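# Insert a loose grey peg into a held carbon ball

## Task

Take a loose grey peg and push it fully into an unoccupied hole of the black carbon ball held by the other gripper until it locks. Do not disturb pegs already seated in the ball. At the end that other gripper must still hold the ball, or a peg locked into it. Anything kept in place only by the robot, apart from that required hold, does not count as done.

## Robot and tools

Robot: two arms, left_arm and right_arm, facing each other across a table. Each has six joints (waist, shoulder, elbow, wrist pitch, wrist yaw, wrist roll) and a two-finger gripper with a wrist camera: cam_left_wrist and cam_right_wrist, each 672x504. A loose object may occasionally be nudged by an outside push.

World frame (used in results): origin at the table centre, +z up, table surface at z = +0.020 m. left_arm's base is on the +y side, right_arm's on the -y side. The arm names do not refer to sides of an image. Gripper frame: fingers point along +x and close along y. The reported end_effector_position is the point between the pads, 3 to 4 cm behind the fingertips, and can be off, more so at long reach.

Tool execute_actions, argument "actions": a list holding one action, one wait, or nothing.
- Empty list: no command, just the current state.
- Action: {"rows": [...], "steps": n}, with n from 1 to 15 (default 15). Each step lasts 1/30 s. Each row is used for one step, and the last row repeats if there are fewer rows than steps.
- Wait: {"steps": n}, n up to 300. It sends nothing and returns after n steps counted from the previous result. Time spent composing the reply counts toward them.
- Optional "pictures": true/false. Images come by default.
- A refused call sends nothing.

Row layout: one row covers both arms, 14 numbers, each in [-1, 1]. Order: left_arm waist, shoulder, elbow, wrist pitch, wrist yaw, wrist roll, left opening, then the same seven for right_arm. Always send all 14, even if one arm stays still.

The six joint values per arm are offsets in joint space, not poses. They are measured from that arm's joint angles in the most recent result that listed them. In a second or later call within one reply, or before any result has listed them, they are measured from where the arm is when the action starts. They are not measured from the previous row. Scale for 1.0: 0.9615 rad for waist, shoulder and elbow; 1.713 rad for wrist pitch; 1.767 for wrist yaw; 1.728 for wrist roll. Zero offsets are not a pause: they pull the arm back to the reference angles.

Joint ranges (rad): waist -3.054 to 3.054, shoulder 0.000 to 3.142, elbow 0.000 to 2.356, wrist pitch -1.571 to 1.571, wrist yaw -1.571 to 1.571, wrist roll -3.142 to 3.142. The true ends may lie 0.010 rad either way. A call that asks for more than 0.010 rad beyond a range end is refused. Targets beyond the real end are clipped, and a "joint sent to its limit" line may appear, possibly about an earlier action. Its absence does not prove there is room left.

The opening value is absolute, not an offset. +1 is fully open (pad gap 0.088 m). Empty fingers close at about -0.80, and values down to -1 add nothing. Full close takes at least about 0.5 s. To hold something, command about 0.07 below the grip_measured reading; a smaller margin gives a lighter grip. Readings carry a fixed per-arm error of up to about 1 mm. When squeezing, they read up to about 3 mm (0.061) narrower than the real gap. Parts under about 3 mm wide get proportionally less force. Pad force tops out around 34-49 N per pad.

Motion: joint speed is capped. Each step, a joint's target stays within a fixed lead of its measured angle: 0.211 rad for waist, shoulder and elbow, 0.213 for pitch, 0.267 for yaw, 0.228 for roll. Targets are also scaled back if they would move the gripper more than 70 mm from where it is. Friction can leave joints short, especially at long reach, and tiny moves may not happen. Check Joint positions after every move.

Between calls the arms keep moving toward the last row sent. They stop once everything has nearly stopped moving or a step is HELD. After that, only a new action moves them further. Fingers still in motion finish their travel.

Results:
- State line: per arm, end_effector_position (m), end_effector_quat_wxyz, and linear/angular velocities, all in the world frame.
- Joint positions and Joint velocities: six joints in column order (rad, rad/s), then the pad gap (m, m/s).
- grip_measured: the opening on the command scale.
- grip_effort_n: the motor's push, negative for closing. It can be large even with no object, and it can sit nonzero at rest. It reads n/a at the start and tops out near 83 N.
- "joint command not followed": a clearance check altered the joint targets.
- HELD: marks steps where the row was not fully sent.
- MOTOR HOT: a motor is above 50 °C.
- OVER-TEMPERATURE FAULT: a motor reached 95 °C and the arm is stopped. If it does not cool in 30-60 s, the arm goes limp and its gripper releases.
- Camera calibration lines, K and T_world_to_cam, are listed when they change.

Tool zoom_image: camera ("cam_left_wrist" or "cam_right_wrist") and region [x0, y0, x1, y1] in pixels of that camera's latest full image, origin at the top left, at most 504x504. It returns a closer view.

Tool finished_scene: {"scene": n} with the current scene's number. It ends the scene irreversibly and reports whether the task succeeded. Replying without any tool call ends everything.

Avoid:
- arms colliding or pressing on each other;
- contact torque reaching the load limits (N m: waist 18, shoulder 22.3, elbow 22.2, wrist pitch 5.86, wrist yaw 5.84, wrist roll 5.48), which freezes that arm for 10 s; a held object's weight counts;
- dropping, slipping, slamming or shoving hard;
- letting anything leave the table, which fails the task;
- long holds of heavy loads, which heat the motors.
The simulation keeps running while you compose replies.

Each tool is called after "Emit:" as name(argument=value, ...), one argument or row to a line, values as JSON.

## Session

Emit:
execute_actions(
  actions=[],
)

Scene clock: 0.00 s of 4400.00 s.
left_arm: end_effector_position=(+0.1730, +0.0532, +0.2461) grip_measured=-0.136 grip_effort_n=n/a end_effector_quat_wxyz=(+0.816, -0.003, -0.010, -0.578) end_effector_velocity=(-0.000, +0.000, -0.002) end_effector_angular_velocity=(+0.008, -0.003, +0.005) | right_arm: end_effector_position=(+0.1033, -0.1219, +0.4373) grip_measured=+1.000 grip_effort_n=n/a end_effector_quat_wxyz=(+0.737, +0.013, -0.016, +0.675) end_effector_velocity=(-0.003, -0.000, -0.005) end_effector_angular_velocity=(-0.023, -0.006, +0.019)
Joint positions: left_arm=[0.281 1.63  0.635 1.016 0.284 0.    0.032] | right_arm=[ 0.004  0.855  0.65   0.246 -0.001 -0.003  0.088]
Joint velocities: left_arm=[-0.002 -0.002 -0.002 -0.007 -0.007  0.007  0.   ] | right_arm=[-0.002 -0.002 -0.002 -0.022 -0.022 -0.007  0.   ]
Motor temperatures (°C, as the motors report them): left_arm=[32 31 29 30 29 31] | right_arm=[32 31 31 28 31 31]
Heat: left arm: hottest waist 32 °C (+0.0 °C/min); right arm: hottest waist 32 °C (+0.0 °C/min).

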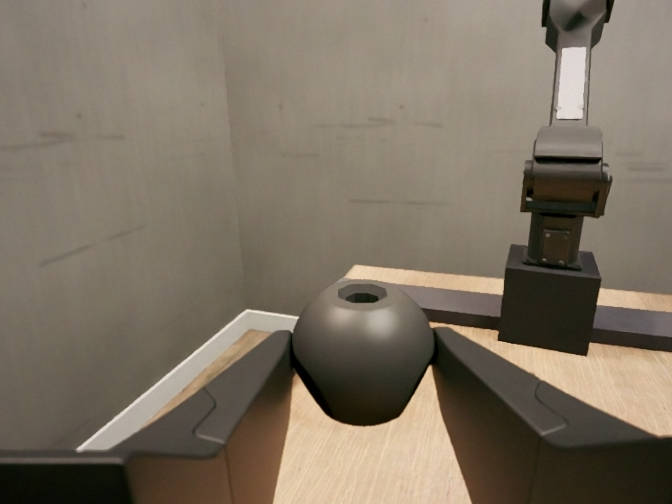

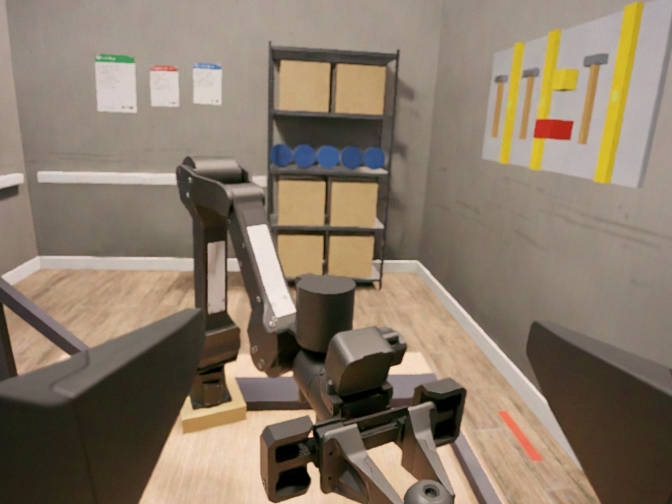

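Emit:
execute_actions(
  actions=[
    {"rows": [[0,0,0,0,0,0,-0.21, 0,0,0,-0.5,0,0,1]], "steps": 15},
  ],
)

Scene clock: 20.70 s of 4400.00 s.
left_arm: end_effector_position=(+0.1730, +0.0532, +0.2461) grip_measured=-0.136 grip_effort_n=-83.5 end_effector_quat_wxyz=(+0.816, -0.003, -0.010, -0.578) end_effector_velocity=(-0.002, -0.000, +0.001) end_effector_angular_velocity=(+0.009, -0.019, +0.000) | right_arm: end_effector_position=(+0.0985, -0.1763, +0.2858) grip_measured=+1.000 grip_effort_n=2.6 end_effector_quat_wxyz=(+0.690, -0.239, +0.259, +0.632) end_effector_velocity=(-0.013, -0.120, -0.142) end_effector_angular_velocity=(-0.852, +0.096, +0.009)
Joint positions: left_arm=[0.281 1.63  0.635 1.016 0.284 0.    0.032] | right_arm=[ 0.004  0.853  0.655 -0.522 -0.001 -0.003  0.088]
Joint velocities: left_arm=[-0.007 -0.007 -0.002 -0.007 -0.007  0.022 -0.   ] | right_arm=[-0.002  0.012 -0.002 -0.842 -0.022  0.007  0.   ]
Motor temperatures (°C, as the motors report them): left_arm=[32 33 32 33 29 31] | right_arm=[32 32 34 31 31 31]
Heat: left arm: hottest shoulder 33 °C (+2.9 °C/min); right arm: hottest elbow 34 °C (+5.8 °C/min).
Steps of this call (steps 1 to 90: nothing new was sent; then 17.20 s passed at rest; steps 91 to 105: all 15 steps of this action). Readings (joint positions):
91: left_arm=[0.281 1.630 0.635 1.016 0.284 0.000] | right_arm=[0.004 0.855 0.652 0.205 -0.001 -0.003]
92: left_arm=[0.281 1.630 0.635 1.016 0.284 0.000] | right_arm=[0.004 0.851 0.655 0.152 -0.001 -0.003]
94: left_arm=[0.281 1.630 0.635 1.016 0.284 0.000] | right_arm=[0.004 0.851 0.655 0.038 -0.001 -0.003]
98: left_arm=[0.281 1.630 0.635 1.016 0.284 0.000] | right_arm=[0.004 0.853 0.655 -0.174 -0.001 -0.003]
105: the state above
camera_calibration (this result's frames):
cam_right_wrist: T_world_to_cam=[[0.997003, -0.0581879, 0.0509864, -0.114566], [-0.0257527, -0.871055, -0.49051, 0.0197567], [0.0729537, 0.487727, -0.869943, 0.407745], [0, 0, 0, 1]] pos_world=[0.0849848, -0.188325, 0.370247]

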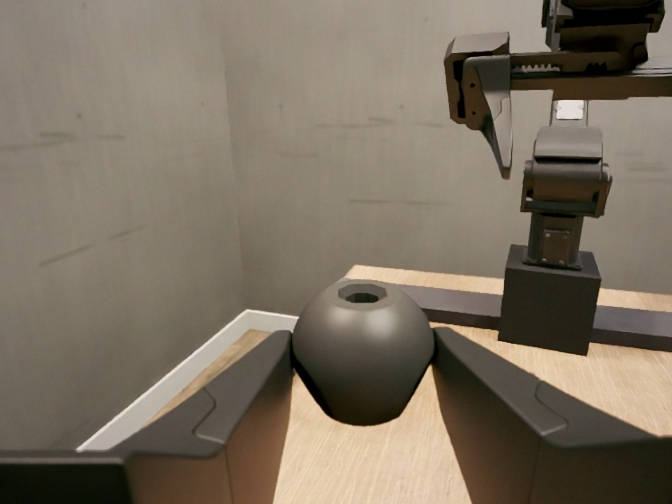

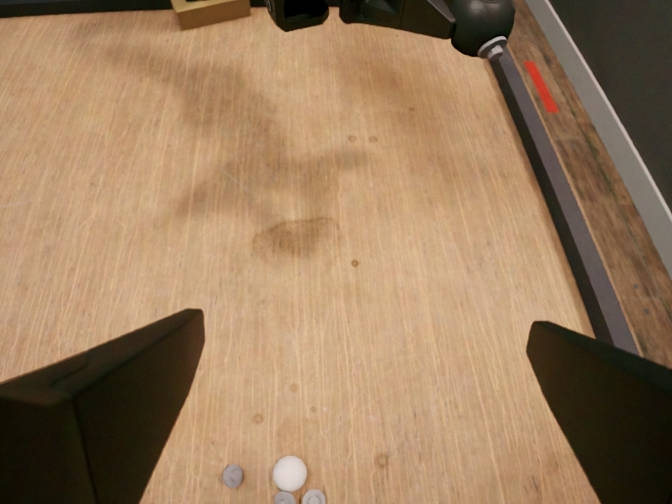

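Emit:
execute_actions(
  actions=[
    {"rows": [[0,0,0,0,0,0,-0.21, 0,0,0,-0.3,0,0,1]], "steps": 15},
  ],
)

Emit:
execute_actions(
  actions=[
    {"steps": 15},
  ],
)

Scene clock: 30.03 s of 4400.00 s.
left_arm: end_effector_position=(+0.1730, +0.0532, +0.2461) grip_measured=-0.136 grip_effort_n=-83.5 end_effector_quat_wxyz=(+0.816, -0.003, -0.010, -0.578) end_effector_velocity=(-0.002, -0.000, +0.001) end_effector_angular_velocity=(-0.001, +0.008, -0.000) | right_arm: end_effector_position=(+0.0906, -0.2648, +0.2260) grip_measured=+1.000 grip_effort_n=2.6 end_effector_quat_wxyz=(+0.604, -0.387, +0.422, +0.554) end_effector_velocity=(-0.002, -0.017, -0.006) end_effector_angular_velocity=(-0.075, +0.011, +0.007)
Joint positions: left_arm=[0.281 1.63  0.635 1.016 0.284 0.    0.032] | right_arm=[ 0.004  0.853  0.659 -1.025 -0.001 -0.003  0.088]
Joint velocities: left_arm=[-0.007 -0.007 -0.002 -0.007 -0.007 -0.007 -0.   ] | right_arm=[-0.002 -0.007 -0.002 -0.081 -0.007 -0.007  0.   ]
Motor temperatures (°C, as the motors report them): left_arm=[32 34 33 34 29 31] | right_arm=[32 32 35 31 31 31]
Heat: left arm: hottest shoulder 34 °C (+4.0 °C/min); right arm: hottest elbow 35 °C (+6.0 °C/min).
Steps of this call (steps 1 to 30: the robot went on to your last target; steps 31 to 90: nothing new was sent; then 5.83 s passed at rest; steps 91 to 105: all 15 steps of this action). Readings (joint positions):
91: left_arm=[0.281 1.630 0.635 1.016 0.284 0.000] | right_arm=[0.004 0.854 0.657 -0.646 -0.001 -0.003]
92: left_arm=[0.281 1.630 0.635 1.016 0.284 0.000] | right_arm=[0.004 0.852 0.659 -0.705 -0.001 -0.003]
94: left_arm=[0.281 1.630 0.635 1.016 0.284 0.000] | right_arm=[0.004 0.853 0.659 -0.820 -0.001 -0.003]
98: left_arm=[0.281 1.630 0.635 1.016 0.284 0.000] | right_arm=[0.004 0.853 0.659 -0.969 -0.001 -0.003]
105: the state above
camera_calibration (this result's frames):
cam_right_wrist: T_world_to_cam=[[0.998838, -0.037647, 0.0300818, -0.0987873], [-0.0372024, -0.999192, -0.0152057, -0.227175], [0.0306299, 0.0140689, -0.999432, 0.307207], [0, 0, 0, 1]] pos_world=[0.0808113, -0.235033, 0.30655]

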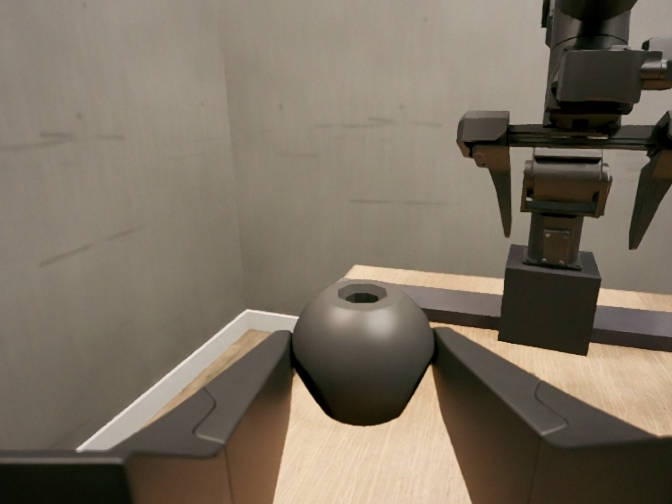

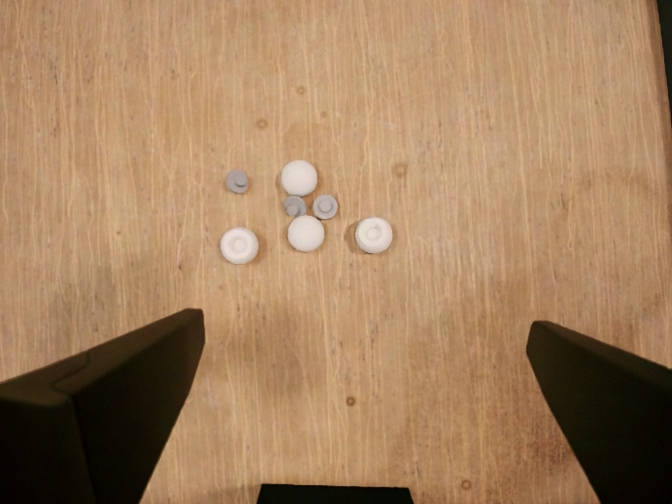

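Scene clock: 30.53 s of 4400.00 s.
left_arm: end_effector_position=(+0.1730, +0.0532, +0.2461) grip_measured=-0.136 grip_effort_n=-83.5 end_effector_quat_wxyz=(+0.816, -0.003, -0.010, -0.578) end_effector_velocity=(-0.001, +0.001, -0.003) end_effector_angular_velocity=(+0.007, +0.014, +0.005) | right_arm: end_effector_position=(+0.0904, -0.2665, +0.2254) grip_measured=+1.000 grip_effort_n=2.6 end_effector_quat_wxyz=(+0.602, -0.389, +0.424, +0.553) end_effector_velocity=(+0.001, -0.002, -0.001) end_effector_angular_velocity=(-0.008, -0.009, +0.002)
Joint positions: left_arm=[0.281 1.63  0.635 1.016 0.284 0.    0.032] | right_arm=[ 0.004  0.853  0.659 -1.033 -0.001 -0.003  0.088]
Joint velocities: left_arm=[-0.002 -0.002 -0.007 -0.007 -0.007 -0.007 -0.   ] | right_arm=[-0.002 -0.002 -0.002 -0.007  0.007 -0.007  0.   ]
Motor temperatures (°C, as the motors report them): left_arm=[32 34 33 34 29 31] | right_arm=[32 32 35 31 31 31]
Heat: left arm: hottest shoulder 34 °C (+3.9 °C/min); right arm: hottest elbow 35 °C (+5.9 °C/min).
Steps of this call (steps 1 to 15: the robot went on to your last target). Readings (joint positions):
1: left_arm=[0.281 1.630 0.635 1.016 0.284 0.000] | right_arm=[0.004 0.853 0.659 -1.027 -0.001 -0.003]
2: left_arm=[0.281 1.630 0.635 1.016 0.284 0.000] | right_arm=[0.004 0.853 0.659 -1.029 -0.001 -0.003]
4: left_arm=[0.281 1.630 0.635 1.016 0.284 0.000] | right_arm=[0.004 0.853 0.659 -1.031 -0.001 -0.003]
8: left_arm=[0.281 1.630 0.635 1.016 0.284 0.000] | right_arm=[0.004 0.853 0.659 -1.032 -0.001 -0.003]
15: the state above
All arms were judged still, so your last target was given up. Only a new action makes them travel on or press farther. Fingers that are still opening or closing keep moving.
camera_calibration (this result's frames):
cam_right_wrist: T_world_to_cam=[[0.998861, -0.0373974, 0.0296494, -0.098518], [-0.0372106, -0.999284, -0.00682505, -0.230817], [0.0298834, 0.00571401, -0.999537, 0.304477], [0, 0, 0, 1]] pos_world=[0.0807181, -0.236075, 0.305682]

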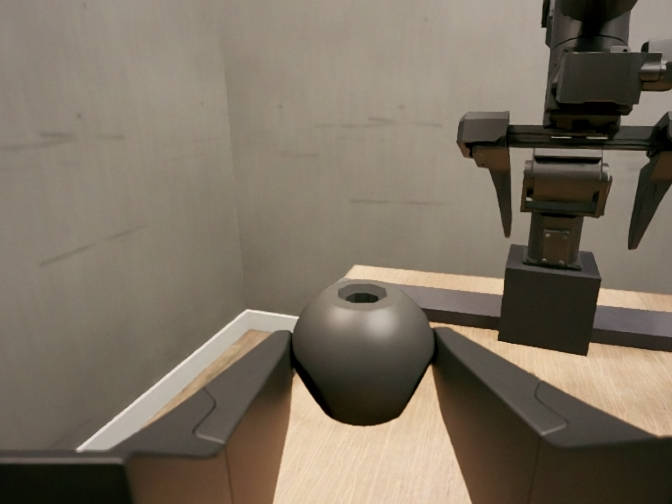

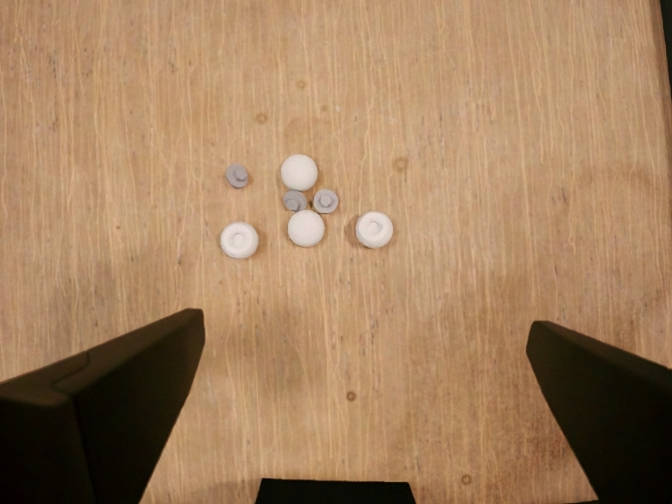

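Emit:
zoom_image(
  camera="cam_right_wrist",
  region=[200, 140, 400, 280],
)

Region (200, 140, 400, 280) of cam_right_wrist's 672x504 image, scaled by 2.520, with more detail than that image has; it fills the top 353 rows of this view, and the rest is white.

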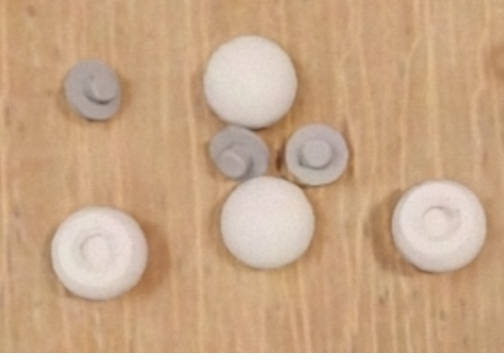

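Emit:
execute_actions(
  actions=[
    {"rows": [[0,0,0,0,0,0,-0.21, 0.0634,0.7906,0.1015,0.186,0,0,0.0]], "steps": 15},
  ],
  pictures=false,
)

Emit:
execute_actions(
  actions=[
    {"steps": 30},
  ],
)

Scene clock: 97.80 s of 4400.00 s.
left_arm: end_effector_position=(+0.1730, +0.0532, +0.2461) grip_measured=-0.136 grip_effort_n=-83.5 end_effector_quat_wxyz=(+0.816, -0.003, -0.010, -0.578) end_effector_velocity=(-0.002, -0.000, -0.002) end_effector_angular_velocity=(+0.004, +0.011, -0.010) | right_arm: end_effector_position=(+0.0829, -0.2006, +0.1306) grip_measured=+0.015 grip_effort_n=-12.8 end_effector_quat_wxyz=(+0.517, -0.483, +0.497, +0.502) end_effector_velocity=(-0.000, -0.061, -0.143) end_effector_angular_velocity=(-0.667, +0.014, +0.005)
Joint positions: left_arm=[0.281 1.63  0.635 1.016 0.284 0.    0.032] | right_arm=[ 0.061  1.556  0.747 -0.723  0.    -0.003  0.04 ]
Joint velocities: left_arm=[-0.002 -0.002 -0.002 -0.007  0.007 -0.007 -0.   ] | right_arm=[-0.002  0.657 -0.002 -0.007  0.007 -0.007 -0.006]
Motor temperatures (°C, as the motors report them): left_arm=[32 36 35 37 29 31] | right_arm=[32 32 36 30 31 31]
Heat: left arm: hottest wrist pitch 37 °C (+2.0 °C/min); right arm: hottest elbow 36 °C (+1.0 °C/min).
Steps of this call (steps 1 to 90: nothing new was sent; then 63.77 s passed at rest; steps 91 to 105: all 15 steps of this action). Readings (joint positions):
91: left_arm=[0.281 1.630 0.635 1.016 0.284 0.000] | right_arm=[0.013 0.881 0.667 -1.010 0.001 -0.003]
92: left_arm=[0.281 1.630 0.635 1.016 0.284 0.000] | right_arm=[0.026 0.926 0.682 -0.945 0.001 -0.003]
94: left_arm=[0.281 1.630 0.635 1.016 0.284 0.000] | right_arm=[0.044 1.039 0.720 -0.834 0.000 -0.003]
98: left_arm=[0.281 1.630 0.635 1.016 0.284 0.000] | right_arm=[0.057 1.242 0.747 -0.752 0.000 -0.003]
105: the state above

Scene clock: 98.80 s of 4400.00 s.
left_arm: end_effector_position=(+0.1730, +0.0532, +0.2461) grip_measured=-0.136 grip_effort_n=-83.5 end_effector_quat_wxyz=(+0.816, -0.003, -0.010, -0.578) end_effector_velocity=(-0.002, -0.000, -0.005) end_effector_angular_velocity=(+0.016, +0.020, -0.010) | right_arm: end_effector_position=(+0.0827, -0.2038, +0.1203) grip_measured=+0.003 grip_effort_n=-12.8 end_effector_quat_wxyz=(+0.507, -0.493, +0.508, +0.492) end_effector_velocity=(-0.001, +0.001, +0.000) end_effector_angular_velocity=(+0.008, +0.007, +0.005)
Joint positions: left_arm=[0.281 1.63  0.635 1.016 0.284 0.    0.032] | right_arm=[ 0.061  1.603  0.747 -0.717  0.    -0.003  0.039]
Joint velocities: left_arm=[-0.002 -0.002 -0.002 -0.022  0.007 -0.007 -0.   ] | right_arm=[-0.002 -0.002 -0.002  0.007 -0.007 -0.007 -0.   ]
Motor temperatures (°C, as the motors report them): left_arm=[32 36 35 37 29 31] | right_arm=[32 32 36 30 31 31]
Heat: left arm: hottest wrist pitch 37 °C (+2.0 °C/min); right arm: hottest elbow 36 °C (+1.0 °C/min).
Steps of this call (steps 1 to 30: the robot went on to your last target). Readings (joint positions):
1: left_arm=[0.281 1.630 0.635 1.016 0.284 0.000] | right_arm=[0.061 1.572 0.747 -0.722 0.000 -0.003]
2: left_arm=[0.281 1.630 0.635 1.016 0.284 0.000] | right_arm=[0.061 1.581 0.747 -0.720 0.000 -0.003]
4: left_arm=[0.281 1.630 0.635 1.016 0.284 0.000] | right_arm=[0.061 1.589 0.747 -0.718 0.000 -0.003]
8: left_arm=[0.281 1.630 0.635 1.016 0.284 0.000] | right_arm=[0.061 1.599 0.747 -0.718 0.000 -0.003]
30: the state above
All arms were judged still, so your last target was given up. Only a new action makes them travel on or press farther. Fingers that are still opening or closing keep moving.
camera_calibration (this result's frames):
cam_right_wrist: T_world_to_cam=[[0.999575, 0.0267828, 0.0115182, -0.0702048], [0.0214357, -0.942927, 0.33231, -0.203364], [0.019761, -0.331922, -0.9431, 0.124567], [0, 0, 0, 1]] pos_world=[0.0720726, -0.148531, 0.185867]

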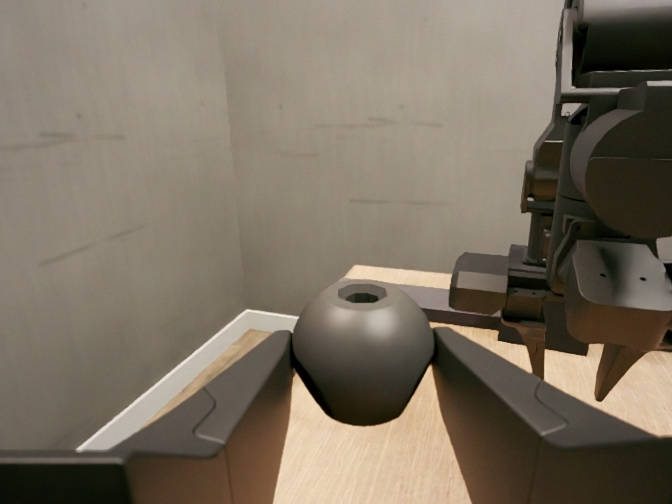

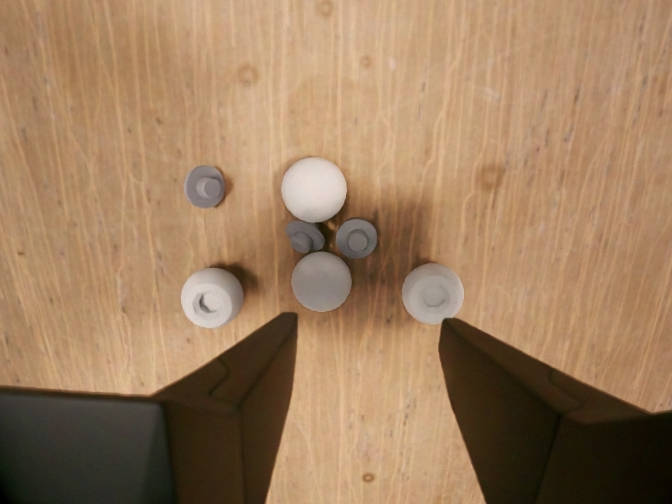

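Emit:
zoom_image(
  camera="cam_right_wrist",
  region=[170, 140, 470, 340],
)

Region (170, 140, 470, 340) of cam_right_wrist's 672x504 image, scaled by 1.680, with more detail than that image has.

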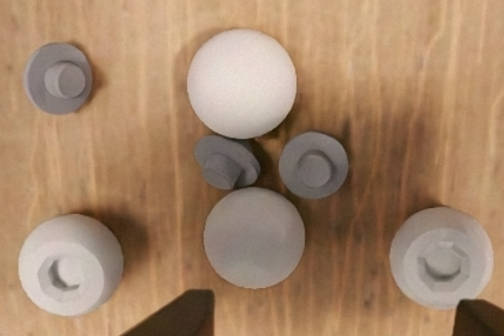

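Emit:
execute_actions(
  actions=[
    {"rows": [[0,0,0,0,0,0,-0.21, 0.006,0.145,-0.065,0.115,0,0,-0.5]], "steps": 15},
  ],
  pictures=false,
)

Emit:
execute_actions(
  actions=[
    {"steps": 15},
  ],
)

Scene clock: 156.37 s of 4400.00 s.
left_arm: end_effector_position=(+0.1730, +0.0532, +0.2461) grip_measured=-0.136 grip_effort_n=-83.5 end_effector_quat_wxyz=(+0.816, -0.003, -0.010, -0.578) end_effector_velocity=(+0.000, -0.000, -0.007) end_effector_angular_velocity=(+0.019, +0.023, +0.005) | right_arm: end_effector_position=(+0.0824, -0.1968, +0.0826) grip_measured=-0.491 grip_effort_n=-12.3 end_effector_quat_wxyz=(+0.509, -0.491, +0.504, +0.496) end_effector_velocity=(-0.003, -0.004, -0.005) end_effector_angular_velocity=(-0.016, +0.022, +0.005)
Joint positions: left_arm=[0.281 1.63  0.635 1.016 0.284 0.    0.032] | right_arm=[ 0.064  1.732  0.696 -0.525  0.    -0.003  0.015]
Joint velocities: left_arm=[-0.002  0.002 -0.002 -0.022 -0.007 -0.007 -0.   ] | right_arm=[-0.002  0.017 -0.007  0.007 -0.022 -0.007 -0.003]
Motor temperatures (°C, as the motors report them): left_arm=[32 37 36 38 29 31] | right_arm=[32 33 36 29 31 31]
Heat: left arm: hottest wrist pitch 38 °C (+1.0 °C/min); right arm: hottest elbow 36 °C (+0.0 °C/min).
Steps of this call (steps 1 to 90: nothing new was sent; then 54.07 s passed at rest; steps 91 to 105: all 15 steps of this action). Readings (joint positions):
91: left_arm=[0.281 1.630 0.635 1.016 0.284 0.000] | right_arm=[0.062 1.621 0.739 -0.678 0.000 -0.003]
92: left_arm=[0.281 1.630 0.635 1.016 0.284 0.000] | right_arm=[0.062 1.644 0.734 -0.625 0.000 -0.003]
94: left_arm=[0.281 1.630 0.635 1.016 0.284 0.000] | right_arm=[0.063 1.694 0.723 -0.580 0.000 -0.003]
98: left_arm=[0.281 1.630 0.635 1.016 0.284 0.000] | right_arm=[0.064 1.727 0.697 -0.543 0.000 -0.003]
105: the state above

Scene clock: 156.87 s of 4400.00 s.
left_arm: end_effector_position=(+0.1730, +0.0532, +0.2461) grip_measured=-0.136 grip_effort_n=-83.5 end_effector_quat_wxyz=(+0.816, -0.003, -0.010, -0.578) end_effector_velocity=(-0.001, +0.001, -0.003) end_effector_angular_velocity=(+0.007, +0.014, +0.005) | right_arm: end_effector_position=(+0.0824, -0.1966, +0.0823) grip_measured=-0.497 grip_effort_n=-12.3 end_effector_quat_wxyz=(+0.509, -0.491, +0.504, +0.496) end_effector_velocity=(-0.002, -0.002, +0.000) end_effector_angular_velocity=(-0.007, +0.008, -0.005)
Joint positions: left_arm=[0.281 1.63  0.635 1.016 0.284 0.    0.032] | right_arm=[ 0.064  1.733  0.696 -0.523  0.    -0.003  0.015]
Joint velocities: left_arm=[-0.002 -0.002 -0.007 -0.007 -0.007 -0.007 -0.   ] | right_arm=[ 0.002 -0.002 -0.002 -0.007 -0.007  0.007 -0.   ]
Motor temperatures (°C, as the motors report them): left_arm=[32 37 36 38 29 31] | right_arm=[32 33 36 29 31 31]
Heat: left arm: hottest wrist pitch 38 °C (+1.0 °C/min); right arm: hottest elbow 36 °C (+0.0 °C/min).
Steps of this call (steps 1 to 15: the robot went on to your last target). Readings (joint positions):
1: left_arm=[0.281 1.630 0.635 1.016 0.284 0.000] | right_arm=[0.064 1.732 0.696 -0.525 0.000 -0.003]
2: left_arm=[0.281 1.630 0.635 1.016 0.284 0.000] | right_arm=[0.064 1.732 0.696 -0.524 0.000 -0.003]
4: left_arm=[0.281 1.630 0.635 1.016 0.284 0.000] | right_arm=[0.064 1.732 0.696 -0.524 0.000 -0.003]
8: left_arm=[0.281 1.630 0.635 1.016 0.284 0.000] | right_arm=[0.064 1.733 0.696 -0.523 0.000 -0.003]
15: the state above
All arms were judged still, so your last target was given up. Only a new action makes them travel on or press farther. Fingers that are still opening or closing keep moving.
camera_calibration (this result's frames):
cam_right_wrist: T_world_to_cam=[[0.999506, 0.0289163, 0.0122779, -0.0692729], [0.0234686, -0.947104, 0.320068, -0.183943], [0.0208836, -0.319622, -0.947315, 0.0937671], [0, 0, 0, 1]] pos_world=[0.0715974, -0.14224, 0.148552]

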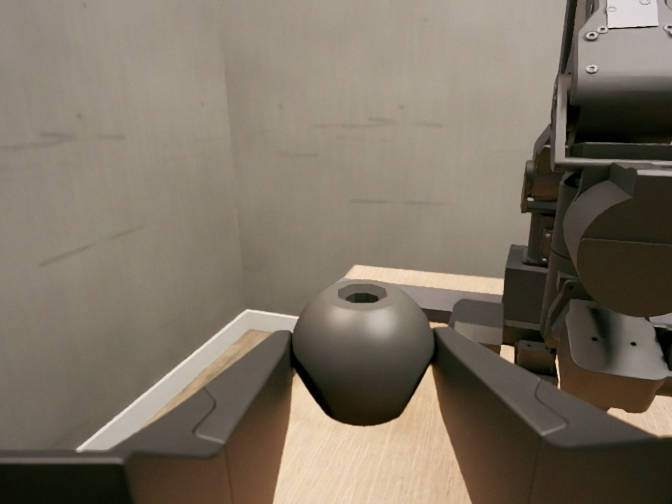

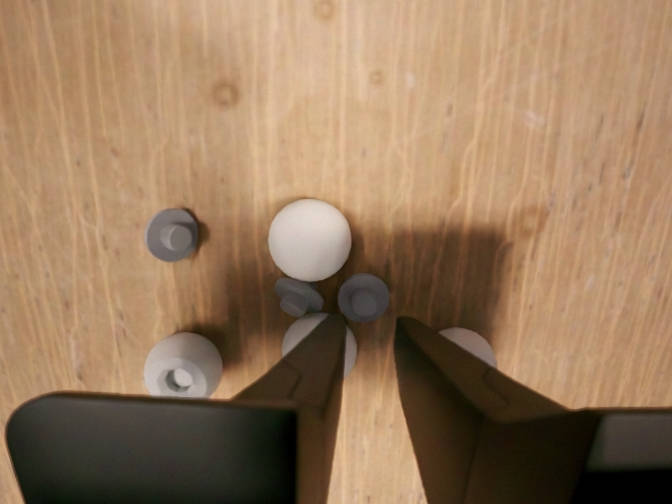

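Emit:
zoom_image(
  camera="cam_right_wrist",
  region=[270, 250, 450, 385],
)

Region (270, 250, 450, 385) of cam_right_wrist's 672x504 image, scaled by 2.800, with more detail than that image has; it fills the top 378 rows of this view, and the rest is white.

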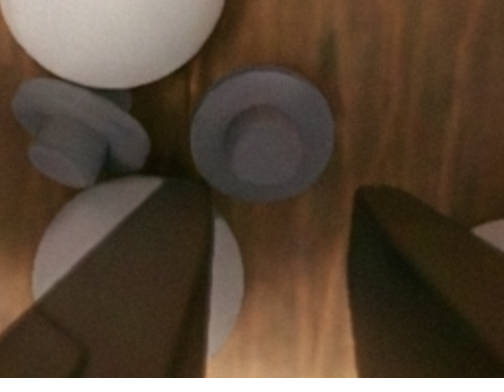

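Emit:
execute_actions(
  actions=[
    {"rows": [[0,0,0,0,0,0,-0.21, 0.0,0.0639,-0.0283,0.0349,0,0,-0.5]], "steps": 15},
  ],
  pictures=false,
)

Emit:
execute_actions(
  actions=[
    {"steps": 10},
  ],
)

Emit:
zoom_image(
  camera="cam_right_wrist",
  region=[270, 250, 450, 385],
)

Scene clock: 204.47 s of 4400.00 s.
left_arm: end_effector_position=(+0.1730, +0.0532, +0.2461) grip_measured=-0.136 grip_effort_n=-83.5 end_effector_quat_wxyz=(+0.816, -0.003, -0.010, -0.578) end_effector_velocity=(-0.002, -0.001, -0.004) end_effector_angular_velocity=(+0.007, +0.014, -0.000) | right_arm: end_effector_position=(+0.0824, -0.1989, +0.0681) grip_measured=-0.497 grip_effort_n=-12.8 end_effector_quat_wxyz=(+0.506, -0.494, +0.507, +0.493) end_effector_velocity=(-0.001, -0.003, -0.001) end_effector_angular_velocity=(-0.012, +0.008, +0.020)
Joint positions: left_arm=[0.281 1.63  0.635 1.016 0.284 0.    0.032] | right_arm=[ 0.064  1.783  0.678 -0.467  0.    -0.003  0.015]
Joint velocities: left_arm=[-0.007  0.002 -0.002 -0.007 -0.007 -0.007 -0.   ] | right_arm=[-0.002  0.002 -0.002 -0.007 -0.007 -0.022 -0.   ]
Motor temperatures (°C, as the motors report them): left_arm=[32 38 36 39 29 31] | right_arm=[32 33 34 29 31 31]
Heat: left arm: hottest wrist pitch 39 °C (+1.0 °C/min); right arm: hottest elbow 34 °C (-2.0 °C/min).
Steps of this call (steps 1 to 90: nothing new was sent; then 44.10 s passed at rest; steps 91 to 105: all 15 steps of this action). Readings (joint positions):
91: left_arm=[0.281 1.630 0.635 1.016 0.284 0.000] | right_arm=[0.064 1.740 0.692 -0.510 0.000 -0.003]
92: left_arm=[0.281 1.630 0.635 1.016 0.284 0.000] | right_arm=[0.064 1.749 0.691 -0.495 0.000 -0.003]
94: left_arm=[0.281 1.630 0.635 1.016 0.284 0.000] | right_arm=[0.064 1.768 0.686 -0.483 0.000 -0.003]
98: left_arm=[0.281 1.630 0.635 1.016 0.284 0.000] | right_arm=[0.064 1.782 0.678 -0.472 0.000 -0.003]
105: the state above

Scene clock: 204.80 s of 4400.00 s.
left_arm: end_effector_position=(+0.1730, +0.0532, +0.2461) grip_measured=-0.136 grip_effort_n=-83.5 end_effector_quat_wxyz=(+0.816, -0.003, -0.010, -0.578) end_effector_velocity=(-0.003, +0.000, -0.003) end_effector_angular_velocity=(+0.003, +0.028, -0.010) | right_arm: end_effector_position=(+0.0824, -0.1988, +0.0681) grip_measured=-0.497 grip_effort_n=-12.8 end_effector_quat_wxyz=(+0.506, -0.494, +0.507, +0.493) end_effector_velocity=(-0.002, -0.002, +0.000) end_effector_angular_velocity=(-0.007, +0.008, +0.024)
Joint positions: left_arm=[0.281 1.63  0.635 1.016 0.284 0.    0.032] | right_arm=[ 0.064  1.784  0.678 -0.466  0.    -0.003  0.015]
Joint velocities: left_arm=[-0.002 -0.002 -0.007 -0.007  0.007 -0.022  0.   ] | right_arm=[ 0.002 -0.002 -0.002 -0.007 -0.007 -0.022 -0.   ]
Motor temperatures (°C, as the motors report them): left_arm=[32 38 36 39 29 31] | right_arm=[32 33 34 29 31 31]
Heat: left arm: hottest wrist pitch 39 °C (+1.0 °C/min); right arm: hottest elbow 34 °C (-2.0 °C/min).
Steps of this call (steps 1 to 10: the robot went on to your last target). Readings (joint positions):
1: left_arm=[0.281 1.630 0.635 1.016 0.284 0.000] | right_arm=[0.064 1.783 0.678 -0.466 0.000 -0.003]
2: left_arm=[0.281 1.630 0.635 1.016 0.284 0.000] | right_arm=[0.064 1.783 0.678 -0.466 0.000 -0.003]
4: left_arm=[0.281 1.630 0.635 1.016 0.284 0.000] | right_arm=[0.064 1.783 0.678 -0.466 0.000 -0.003]
8: left_arm=[0.281 1.630 0.635 1.016 0.284 0.000] | right_arm=[0.064 1.784 0.678 -0.466 0.000 -0.003]
10: the state above
camera_calibration (this result's frames):
cam_right_wrist: T_world_to_cam=[[0.999511, 0.0290574, 0.0115853, -0.0688948], [0.0235826, -0.943255, 0.331232, -0.181457], [0.0205527, -0.330797, -0.943478, 0.0771054], [0, 0, 0, 1]] pos_world=[0.0715556, -0.143652, 0.13365]

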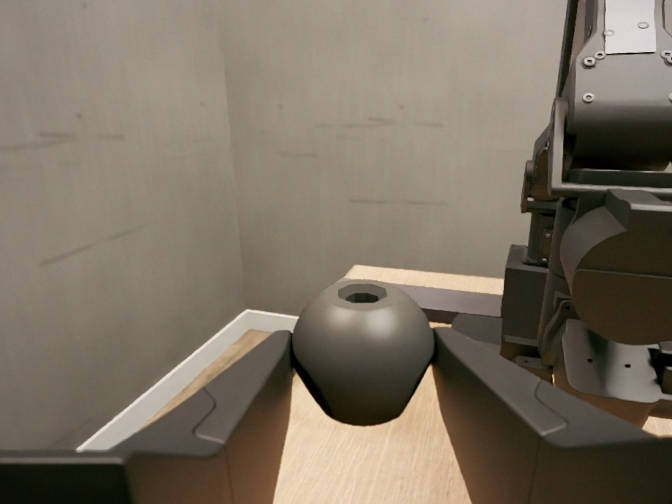

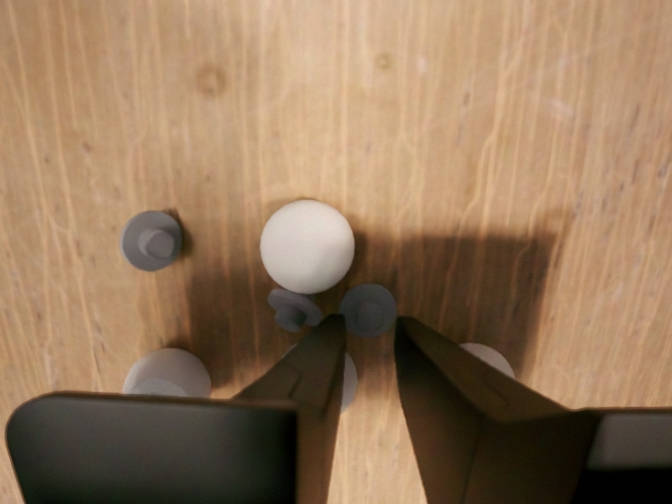

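Region (270, 250, 450, 385) of cam_right_wrist's 672x504 image, scaled by 2.800, with more detail than that image has; it fills the top 378 rows of this view, and the rest is white.

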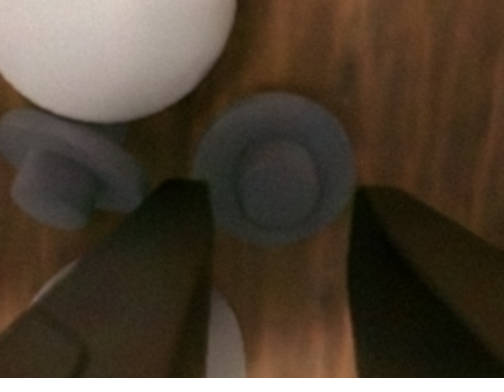

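Emit:
execute_actions(
  actions=[
    {"rows": [[0,0,0,0,0,0,-0.21, 0.0,0.029,0,0.0163,0,0,-0.5]], "steps": 15},
  ],
)

Emit:
zoom_image(
  camera="cam_right_wrist",
  region=[270, 250, 450, 385],
)

Scene clock: 235.20 s of 4400.00 s.
left_arm: end_effector_position=(+0.1730, +0.0532, +0.2461) grip_measured=-0.136 grip_effort_n=-83.5 end_effector_quat_wxyz=(+0.816, -0.003, -0.010, -0.578) end_effector_velocity=(-0.000, +0.001, -0.002) end_effector_angular_velocity=(-0.001, +0.025, -0.005) | right_arm: end_effector_position=(+0.0824, -0.1961, +0.0643) grip_measured=-0.497 grip_effort_n=-12.3 end_effector_quat_wxyz=(+0.508, -0.492, +0.505, +0.495) end_effector_velocity=(+0.002, -0.006, -0.001) end_effector_angular_velocity=(-0.027, -0.006, -0.010)
Joint positions: left_arm=[0.281 1.63  0.635 1.016 0.284 0.    0.032] | right_arm=[ 0.064  1.801  0.678 -0.441  0.    -0.003  0.015]
Joint velocities: left_arm=[ 0.002 -0.002 -0.002 -0.007  0.007 -0.022  0.   ] | right_arm=[-0.002  0.002 -0.002 -0.022  0.007  0.007 -0.   ]
Motor temperatures (°C, as the motors report them): left_arm=[32 38 36 39 29 31] | right_arm=[32 34 33 29 31 31]
Heat: left arm: hottest wrist pitch 39 °C (+1.0 °C/min); right arm: hottest shoulder 34 °C (-1.0 °C/min).
Steps of this call (steps 1 to 15: the robot went on to your last target; steps 16 to 90: nothing new was sent; then 26.90 s passed at rest; steps 91 to 105: all 15 steps of this action). Readings (joint positions):
91: left_arm=[0.281 1.630 0.635 1.016 0.284 0.000] | right_arm=[0.064 1.786 0.678 -0.461 0.000 -0.003]
92: left_arm=[0.281 1.630 0.635 1.016 0.284 0.000] | right_arm=[0.064 1.790 0.678 -0.454 0.000 -0.003]
94: left_arm=[0.281 1.630 0.635 1.016 0.284 0.000] | right_arm=[0.064 1.796 0.678 -0.448 0.000 -0.003]
98: left_arm=[0.281 1.630 0.635 1.016 0.284 0.000] | right_arm=[0.064 1.800 0.678 -0.443 0.000 -0.003]
105: the state above
camera_calibration (this result's frames):
cam_right_wrist: T_world_to_cam=[[0.999508, 0.0289673, 0.0120323, -0.0690594], [0.0235086, -0.945753, 0.324034, -0.177626], [0.020766, -0.323592, -0.945969, 0.0760167], [0, 0, 0, 1]] pos_world=[0.0716226, -0.141392, 0.130297]

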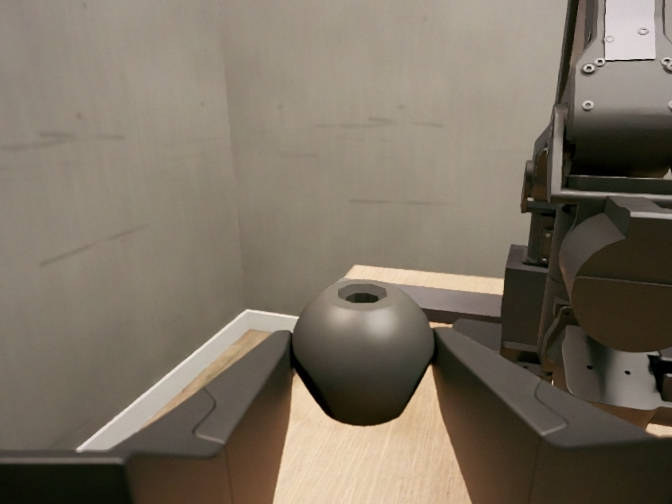

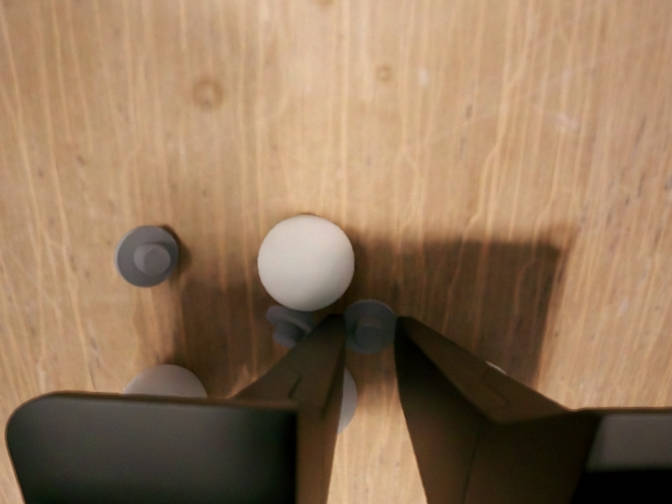

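Region (270, 250, 450, 385) of cam_right_wrist's 672x504 image, scaled by 2.800, with more detail than that image has; it fills the top 378 rows of this view, and the rest is white.

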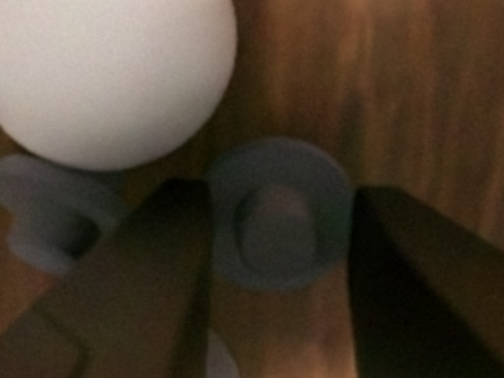

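Emit:
execute_actions(
  actions=[
    {"rows": [[0,0,0,0,0,0,-0.21, 0,0,0,0,0,0,-0.54],[0,0,0,0,0,0,-0.21, 0,0,0,0,0,0,-0.56],[0,0,0,0,0,0,-0.21, 0,0,0,0,0,0,-0.58],[0,0,0,0,0,0,-0.21, 0,0,0,0,0,0,-0.60],[0,0,0,0,0,0,-0.21, 0,0,0,0,0,0,-0.62],[0,0,0,0,0,0,-0.21, 0,0,0,0,0,0,-0.64],[0,0,0,0,0,0,-0.21, 0,0,0,0,0,0,-0.66],[0,0,0,0,0,0,-0.21, 0,0,0,0,0,0,-0.68],[0,0,0,0,0,0,-0.21, 0,0,0,0,0,0,-0.70],[0,0,0,0,0,0,-0.21, 0,0,0,0,0,0,-0.72]], "steps": 15},
  ],
)

Emit:
zoom_image(
  camera="cam_right_wrist",
  region=[270, 250, 450, 385],
)

Scene clock: 249.00 s of 4400.00 s.
left_arm: end_effector_position=(+0.1730, +0.0532, +0.2461) grip_measured=-0.136 grip_effort_n=-83.5 end_effector_quat_wxyz=(+0.816, -0.003, -0.010, -0.578) end_effector_velocity=(-0.001, +0.001, +0.004) end_effector_angular_velocity=(-0.012, -0.000, +0.005) | right_arm: end_effector_position=(+0.0824, -0.1962, +0.0643) grip_measured=-0.693 grip_effort_n=-82.1 end_effector_quat_wxyz=(+0.508, -0.492, +0.505, +0.495) end_effector_velocity=(-0.002, -0.002, +0.000) end_effector_angular_velocity=(-0.007, +0.022, +0.015)
Joint positions: left_arm=[0.281 1.63  0.635 1.016 0.284 0.    0.032] | right_arm=[ 0.064  1.801  0.678 -0.442  0.    -0.003  0.005]
Joint velocities: left_arm=[-0.002 -0.007 -0.002  0.007 -0.007 -0.007 -0.   ] | right_arm=[-0.007 -0.002 -0.002 -0.007 -0.022 -0.022 -0.005]
Motor temperatures (°C, as the motors report them): left_arm=[32 38 36 39 29 31] | right_arm=[32 34 34 29 31 31]
Heat: left arm: hottest wrist pitch 39 °C (+0.0 °C/min); right arm: hottest shoulder 34 °C (+0.0 °C/min).
Steps of this call (steps 1 to 15: the robot went on to your last target; steps 16 to 90: nothing new was sent; then 10.30 s passed at rest; steps 91 to 105: all 15 steps of this action). Readings (joint positions):
91: left_arm=[0.281 1.630 0.635 1.016 0.284 0.000] | right_arm=[0.064 1.801 0.678 -0.441 0.000 -0.003]
92: left_arm=[0.281 1.630 0.635 1.016 0.284 0.000] | right_arm=[0.064 1.801 0.678 -0.441 0.000 -0.003]
94: left_arm=[0.281 1.630 0.635 1.016 0.284 0.000] | right_arm=[0.064 1.801 0.678 -0.441 0.000 -0.003]
98: left_arm=[0.281 1.630 0.635 1.016 0.284 0.000] | right_arm=[0.064 1.801 0.678 -0.441 0.000 -0.003]
105: the state above
camera_calibration (this result's frames):
cam_right_wrist: T_world_to_cam=[[0.999508, 0.0289719, 0.01201, -0.0690522], [0.0235123, -0.94563, 0.324395, -0.177704], [0.0207554, -0.323953, -0.945846, 0.0759116], [0, 0, 0, 1]] pos_world=[0.0716208, -0.14145, 0.130276]

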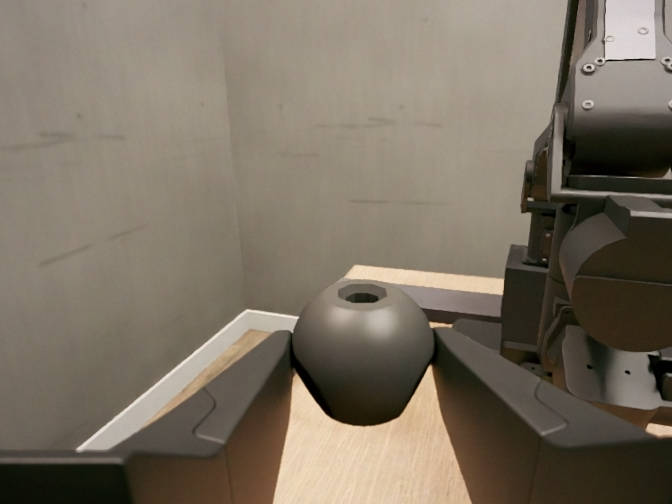

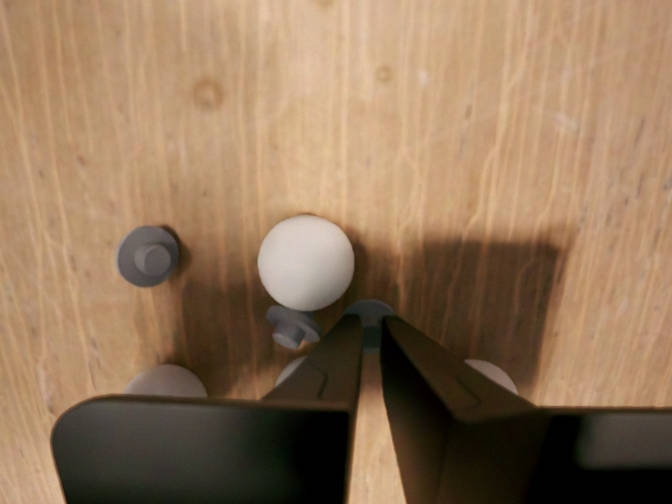

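Region (270, 250, 450, 385) of cam_right_wrist's 672x504 image, scaled by 2.800, with more detail than that image has; it fills the top 378 rows of this view, and the rest is white.

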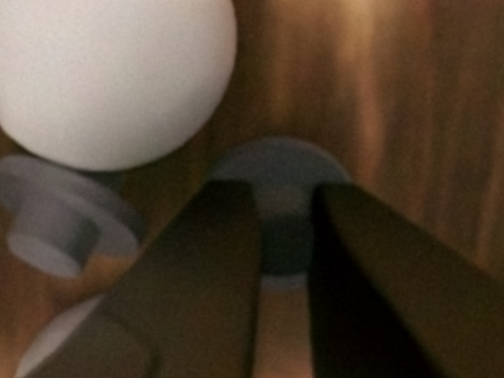

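Emit:
execute_actions(
  actions=[
    {"rows": [[0,0,0,0,0,0,-0.21, 0,-0.02,0.01,-0.01,0,0,-0.77],[0,0,0,0,0,0,-0.21, 0,-0.04,0.018,-0.025,0,0,-0.77],[0,0,0,0,0,0,-0.21, 0,-0.06,0.026,-0.04,0,0,-0.77],[0,0,0,0,0,0,-0.21, 0,-0.08,0.034,-0.055,0,0,-0.77],[0,0,0,0,0,0,-0.21, 0,-0.10,0.042,-0.07,0,0,-0.77],[0,0,0,0,0,0,-0.21, 0,-0.122,0.05,-0.086,0,0,-0.77]], "steps": 15},
  ],
)

Scene clock: 299.53 s of 4400.00 s.
left_arm: end_effector_position=(+0.1730, +0.0532, +0.2461) grip_measured=-0.136 grip_effort_n=-83.5 end_effector_quat_wxyz=(+0.816, -0.003, -0.010, -0.578) end_effector_velocity=(-0.000, +0.000, +0.002) end_effector_angular_velocity=(-0.008, +0.003, +0.005) | right_arm: end_effector_position=(+0.0824, -0.1963, +0.0943) grip_measured=-0.696 grip_effort_n=-83.5 end_effector_quat_wxyz=(+0.509, -0.491, +0.504, +0.495) end_effector_velocity=(+0.000, -0.010, +0.000) end_effector_angular_velocity=(-0.037, -0.006, +0.010)
Joint positions: left_arm=[0.281 1.63  0.635 1.016 0.284 0.    0.032] | right_arm=[ 0.064  1.696  0.717 -0.583  0.    -0.003  0.005]
Joint velocities: left_arm=[-0.002 -0.002 -0.002  0.007 -0.007 -0.007  0.   ] | right_arm=[ 0.002 -0.007 -0.007 -0.037  0.007 -0.007 -0.   ]
Motor temperatures (°C, as the motors report them): left_arm=[32 39 37 40 29 31] | right_arm=[32 35 34 29 31 31]
Heat: left arm: hottest wrist pitch 40 °C (+1.0 °C/min); right arm: hottest shoulder 35 °C (+1.0 °C/min).
Steps of this call (steps 1 to 15: the robot went on to your last target; steps 16 to 90: nothing new was sent; then 47.03 s passed at rest; steps 91 to 105: all 15 steps of this action). Readings (joint positions):
91: left_arm=[0.281 1.630 0.635 1.016 0.284 0.000] | right_arm=[0.064 1.800 0.678 -0.443 0.000 -0.003]
92: left_arm=[0.281 1.630 0.635 1.016 0.284 0.000] | right_arm=[0.064 1.797 0.679 -0.451 0.000 -0.003]
94: left_arm=[0.281 1.630 0.635 1.016 0.284 0.000] | right_arm=[0.064 1.779 0.683 -0.485 0.000 -0.003]
98: left_arm=[0.281 1.630 0.635 1.016 0.284 0.000] | right_arm=[0.064 1.720 0.703 -0.552 0.000 -0.003]
105: the state above
camera_calibration (this result's frames):
cam_right_wrist: T_world_to_cam=[[0.999507, 0.0289304, 0.012211, -0.069429], [0.0234795, -0.946737, 0.32115, -0.187519], [0.0208515, -0.320705, -0.94695, 0.104973], [0, 0, 0, 1]] pos_world=[0.0716088, -0.141857, 0.160473]

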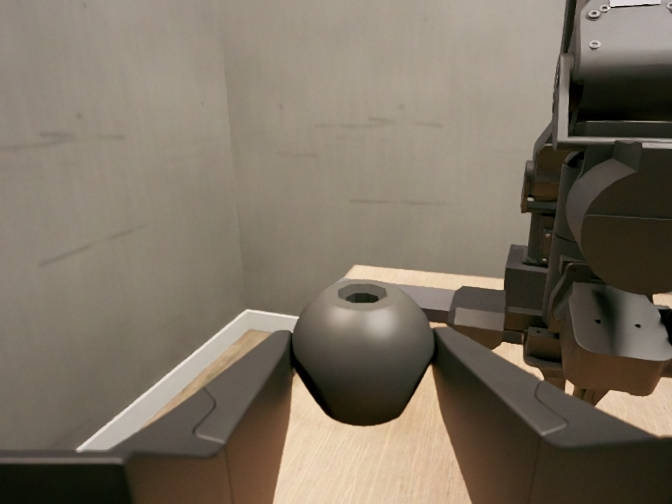

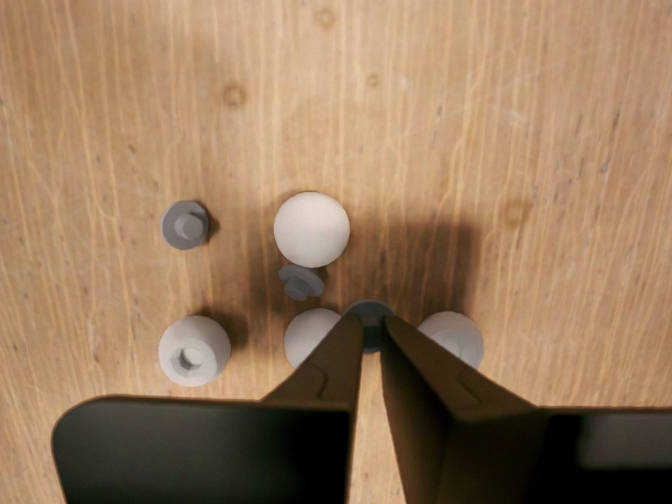

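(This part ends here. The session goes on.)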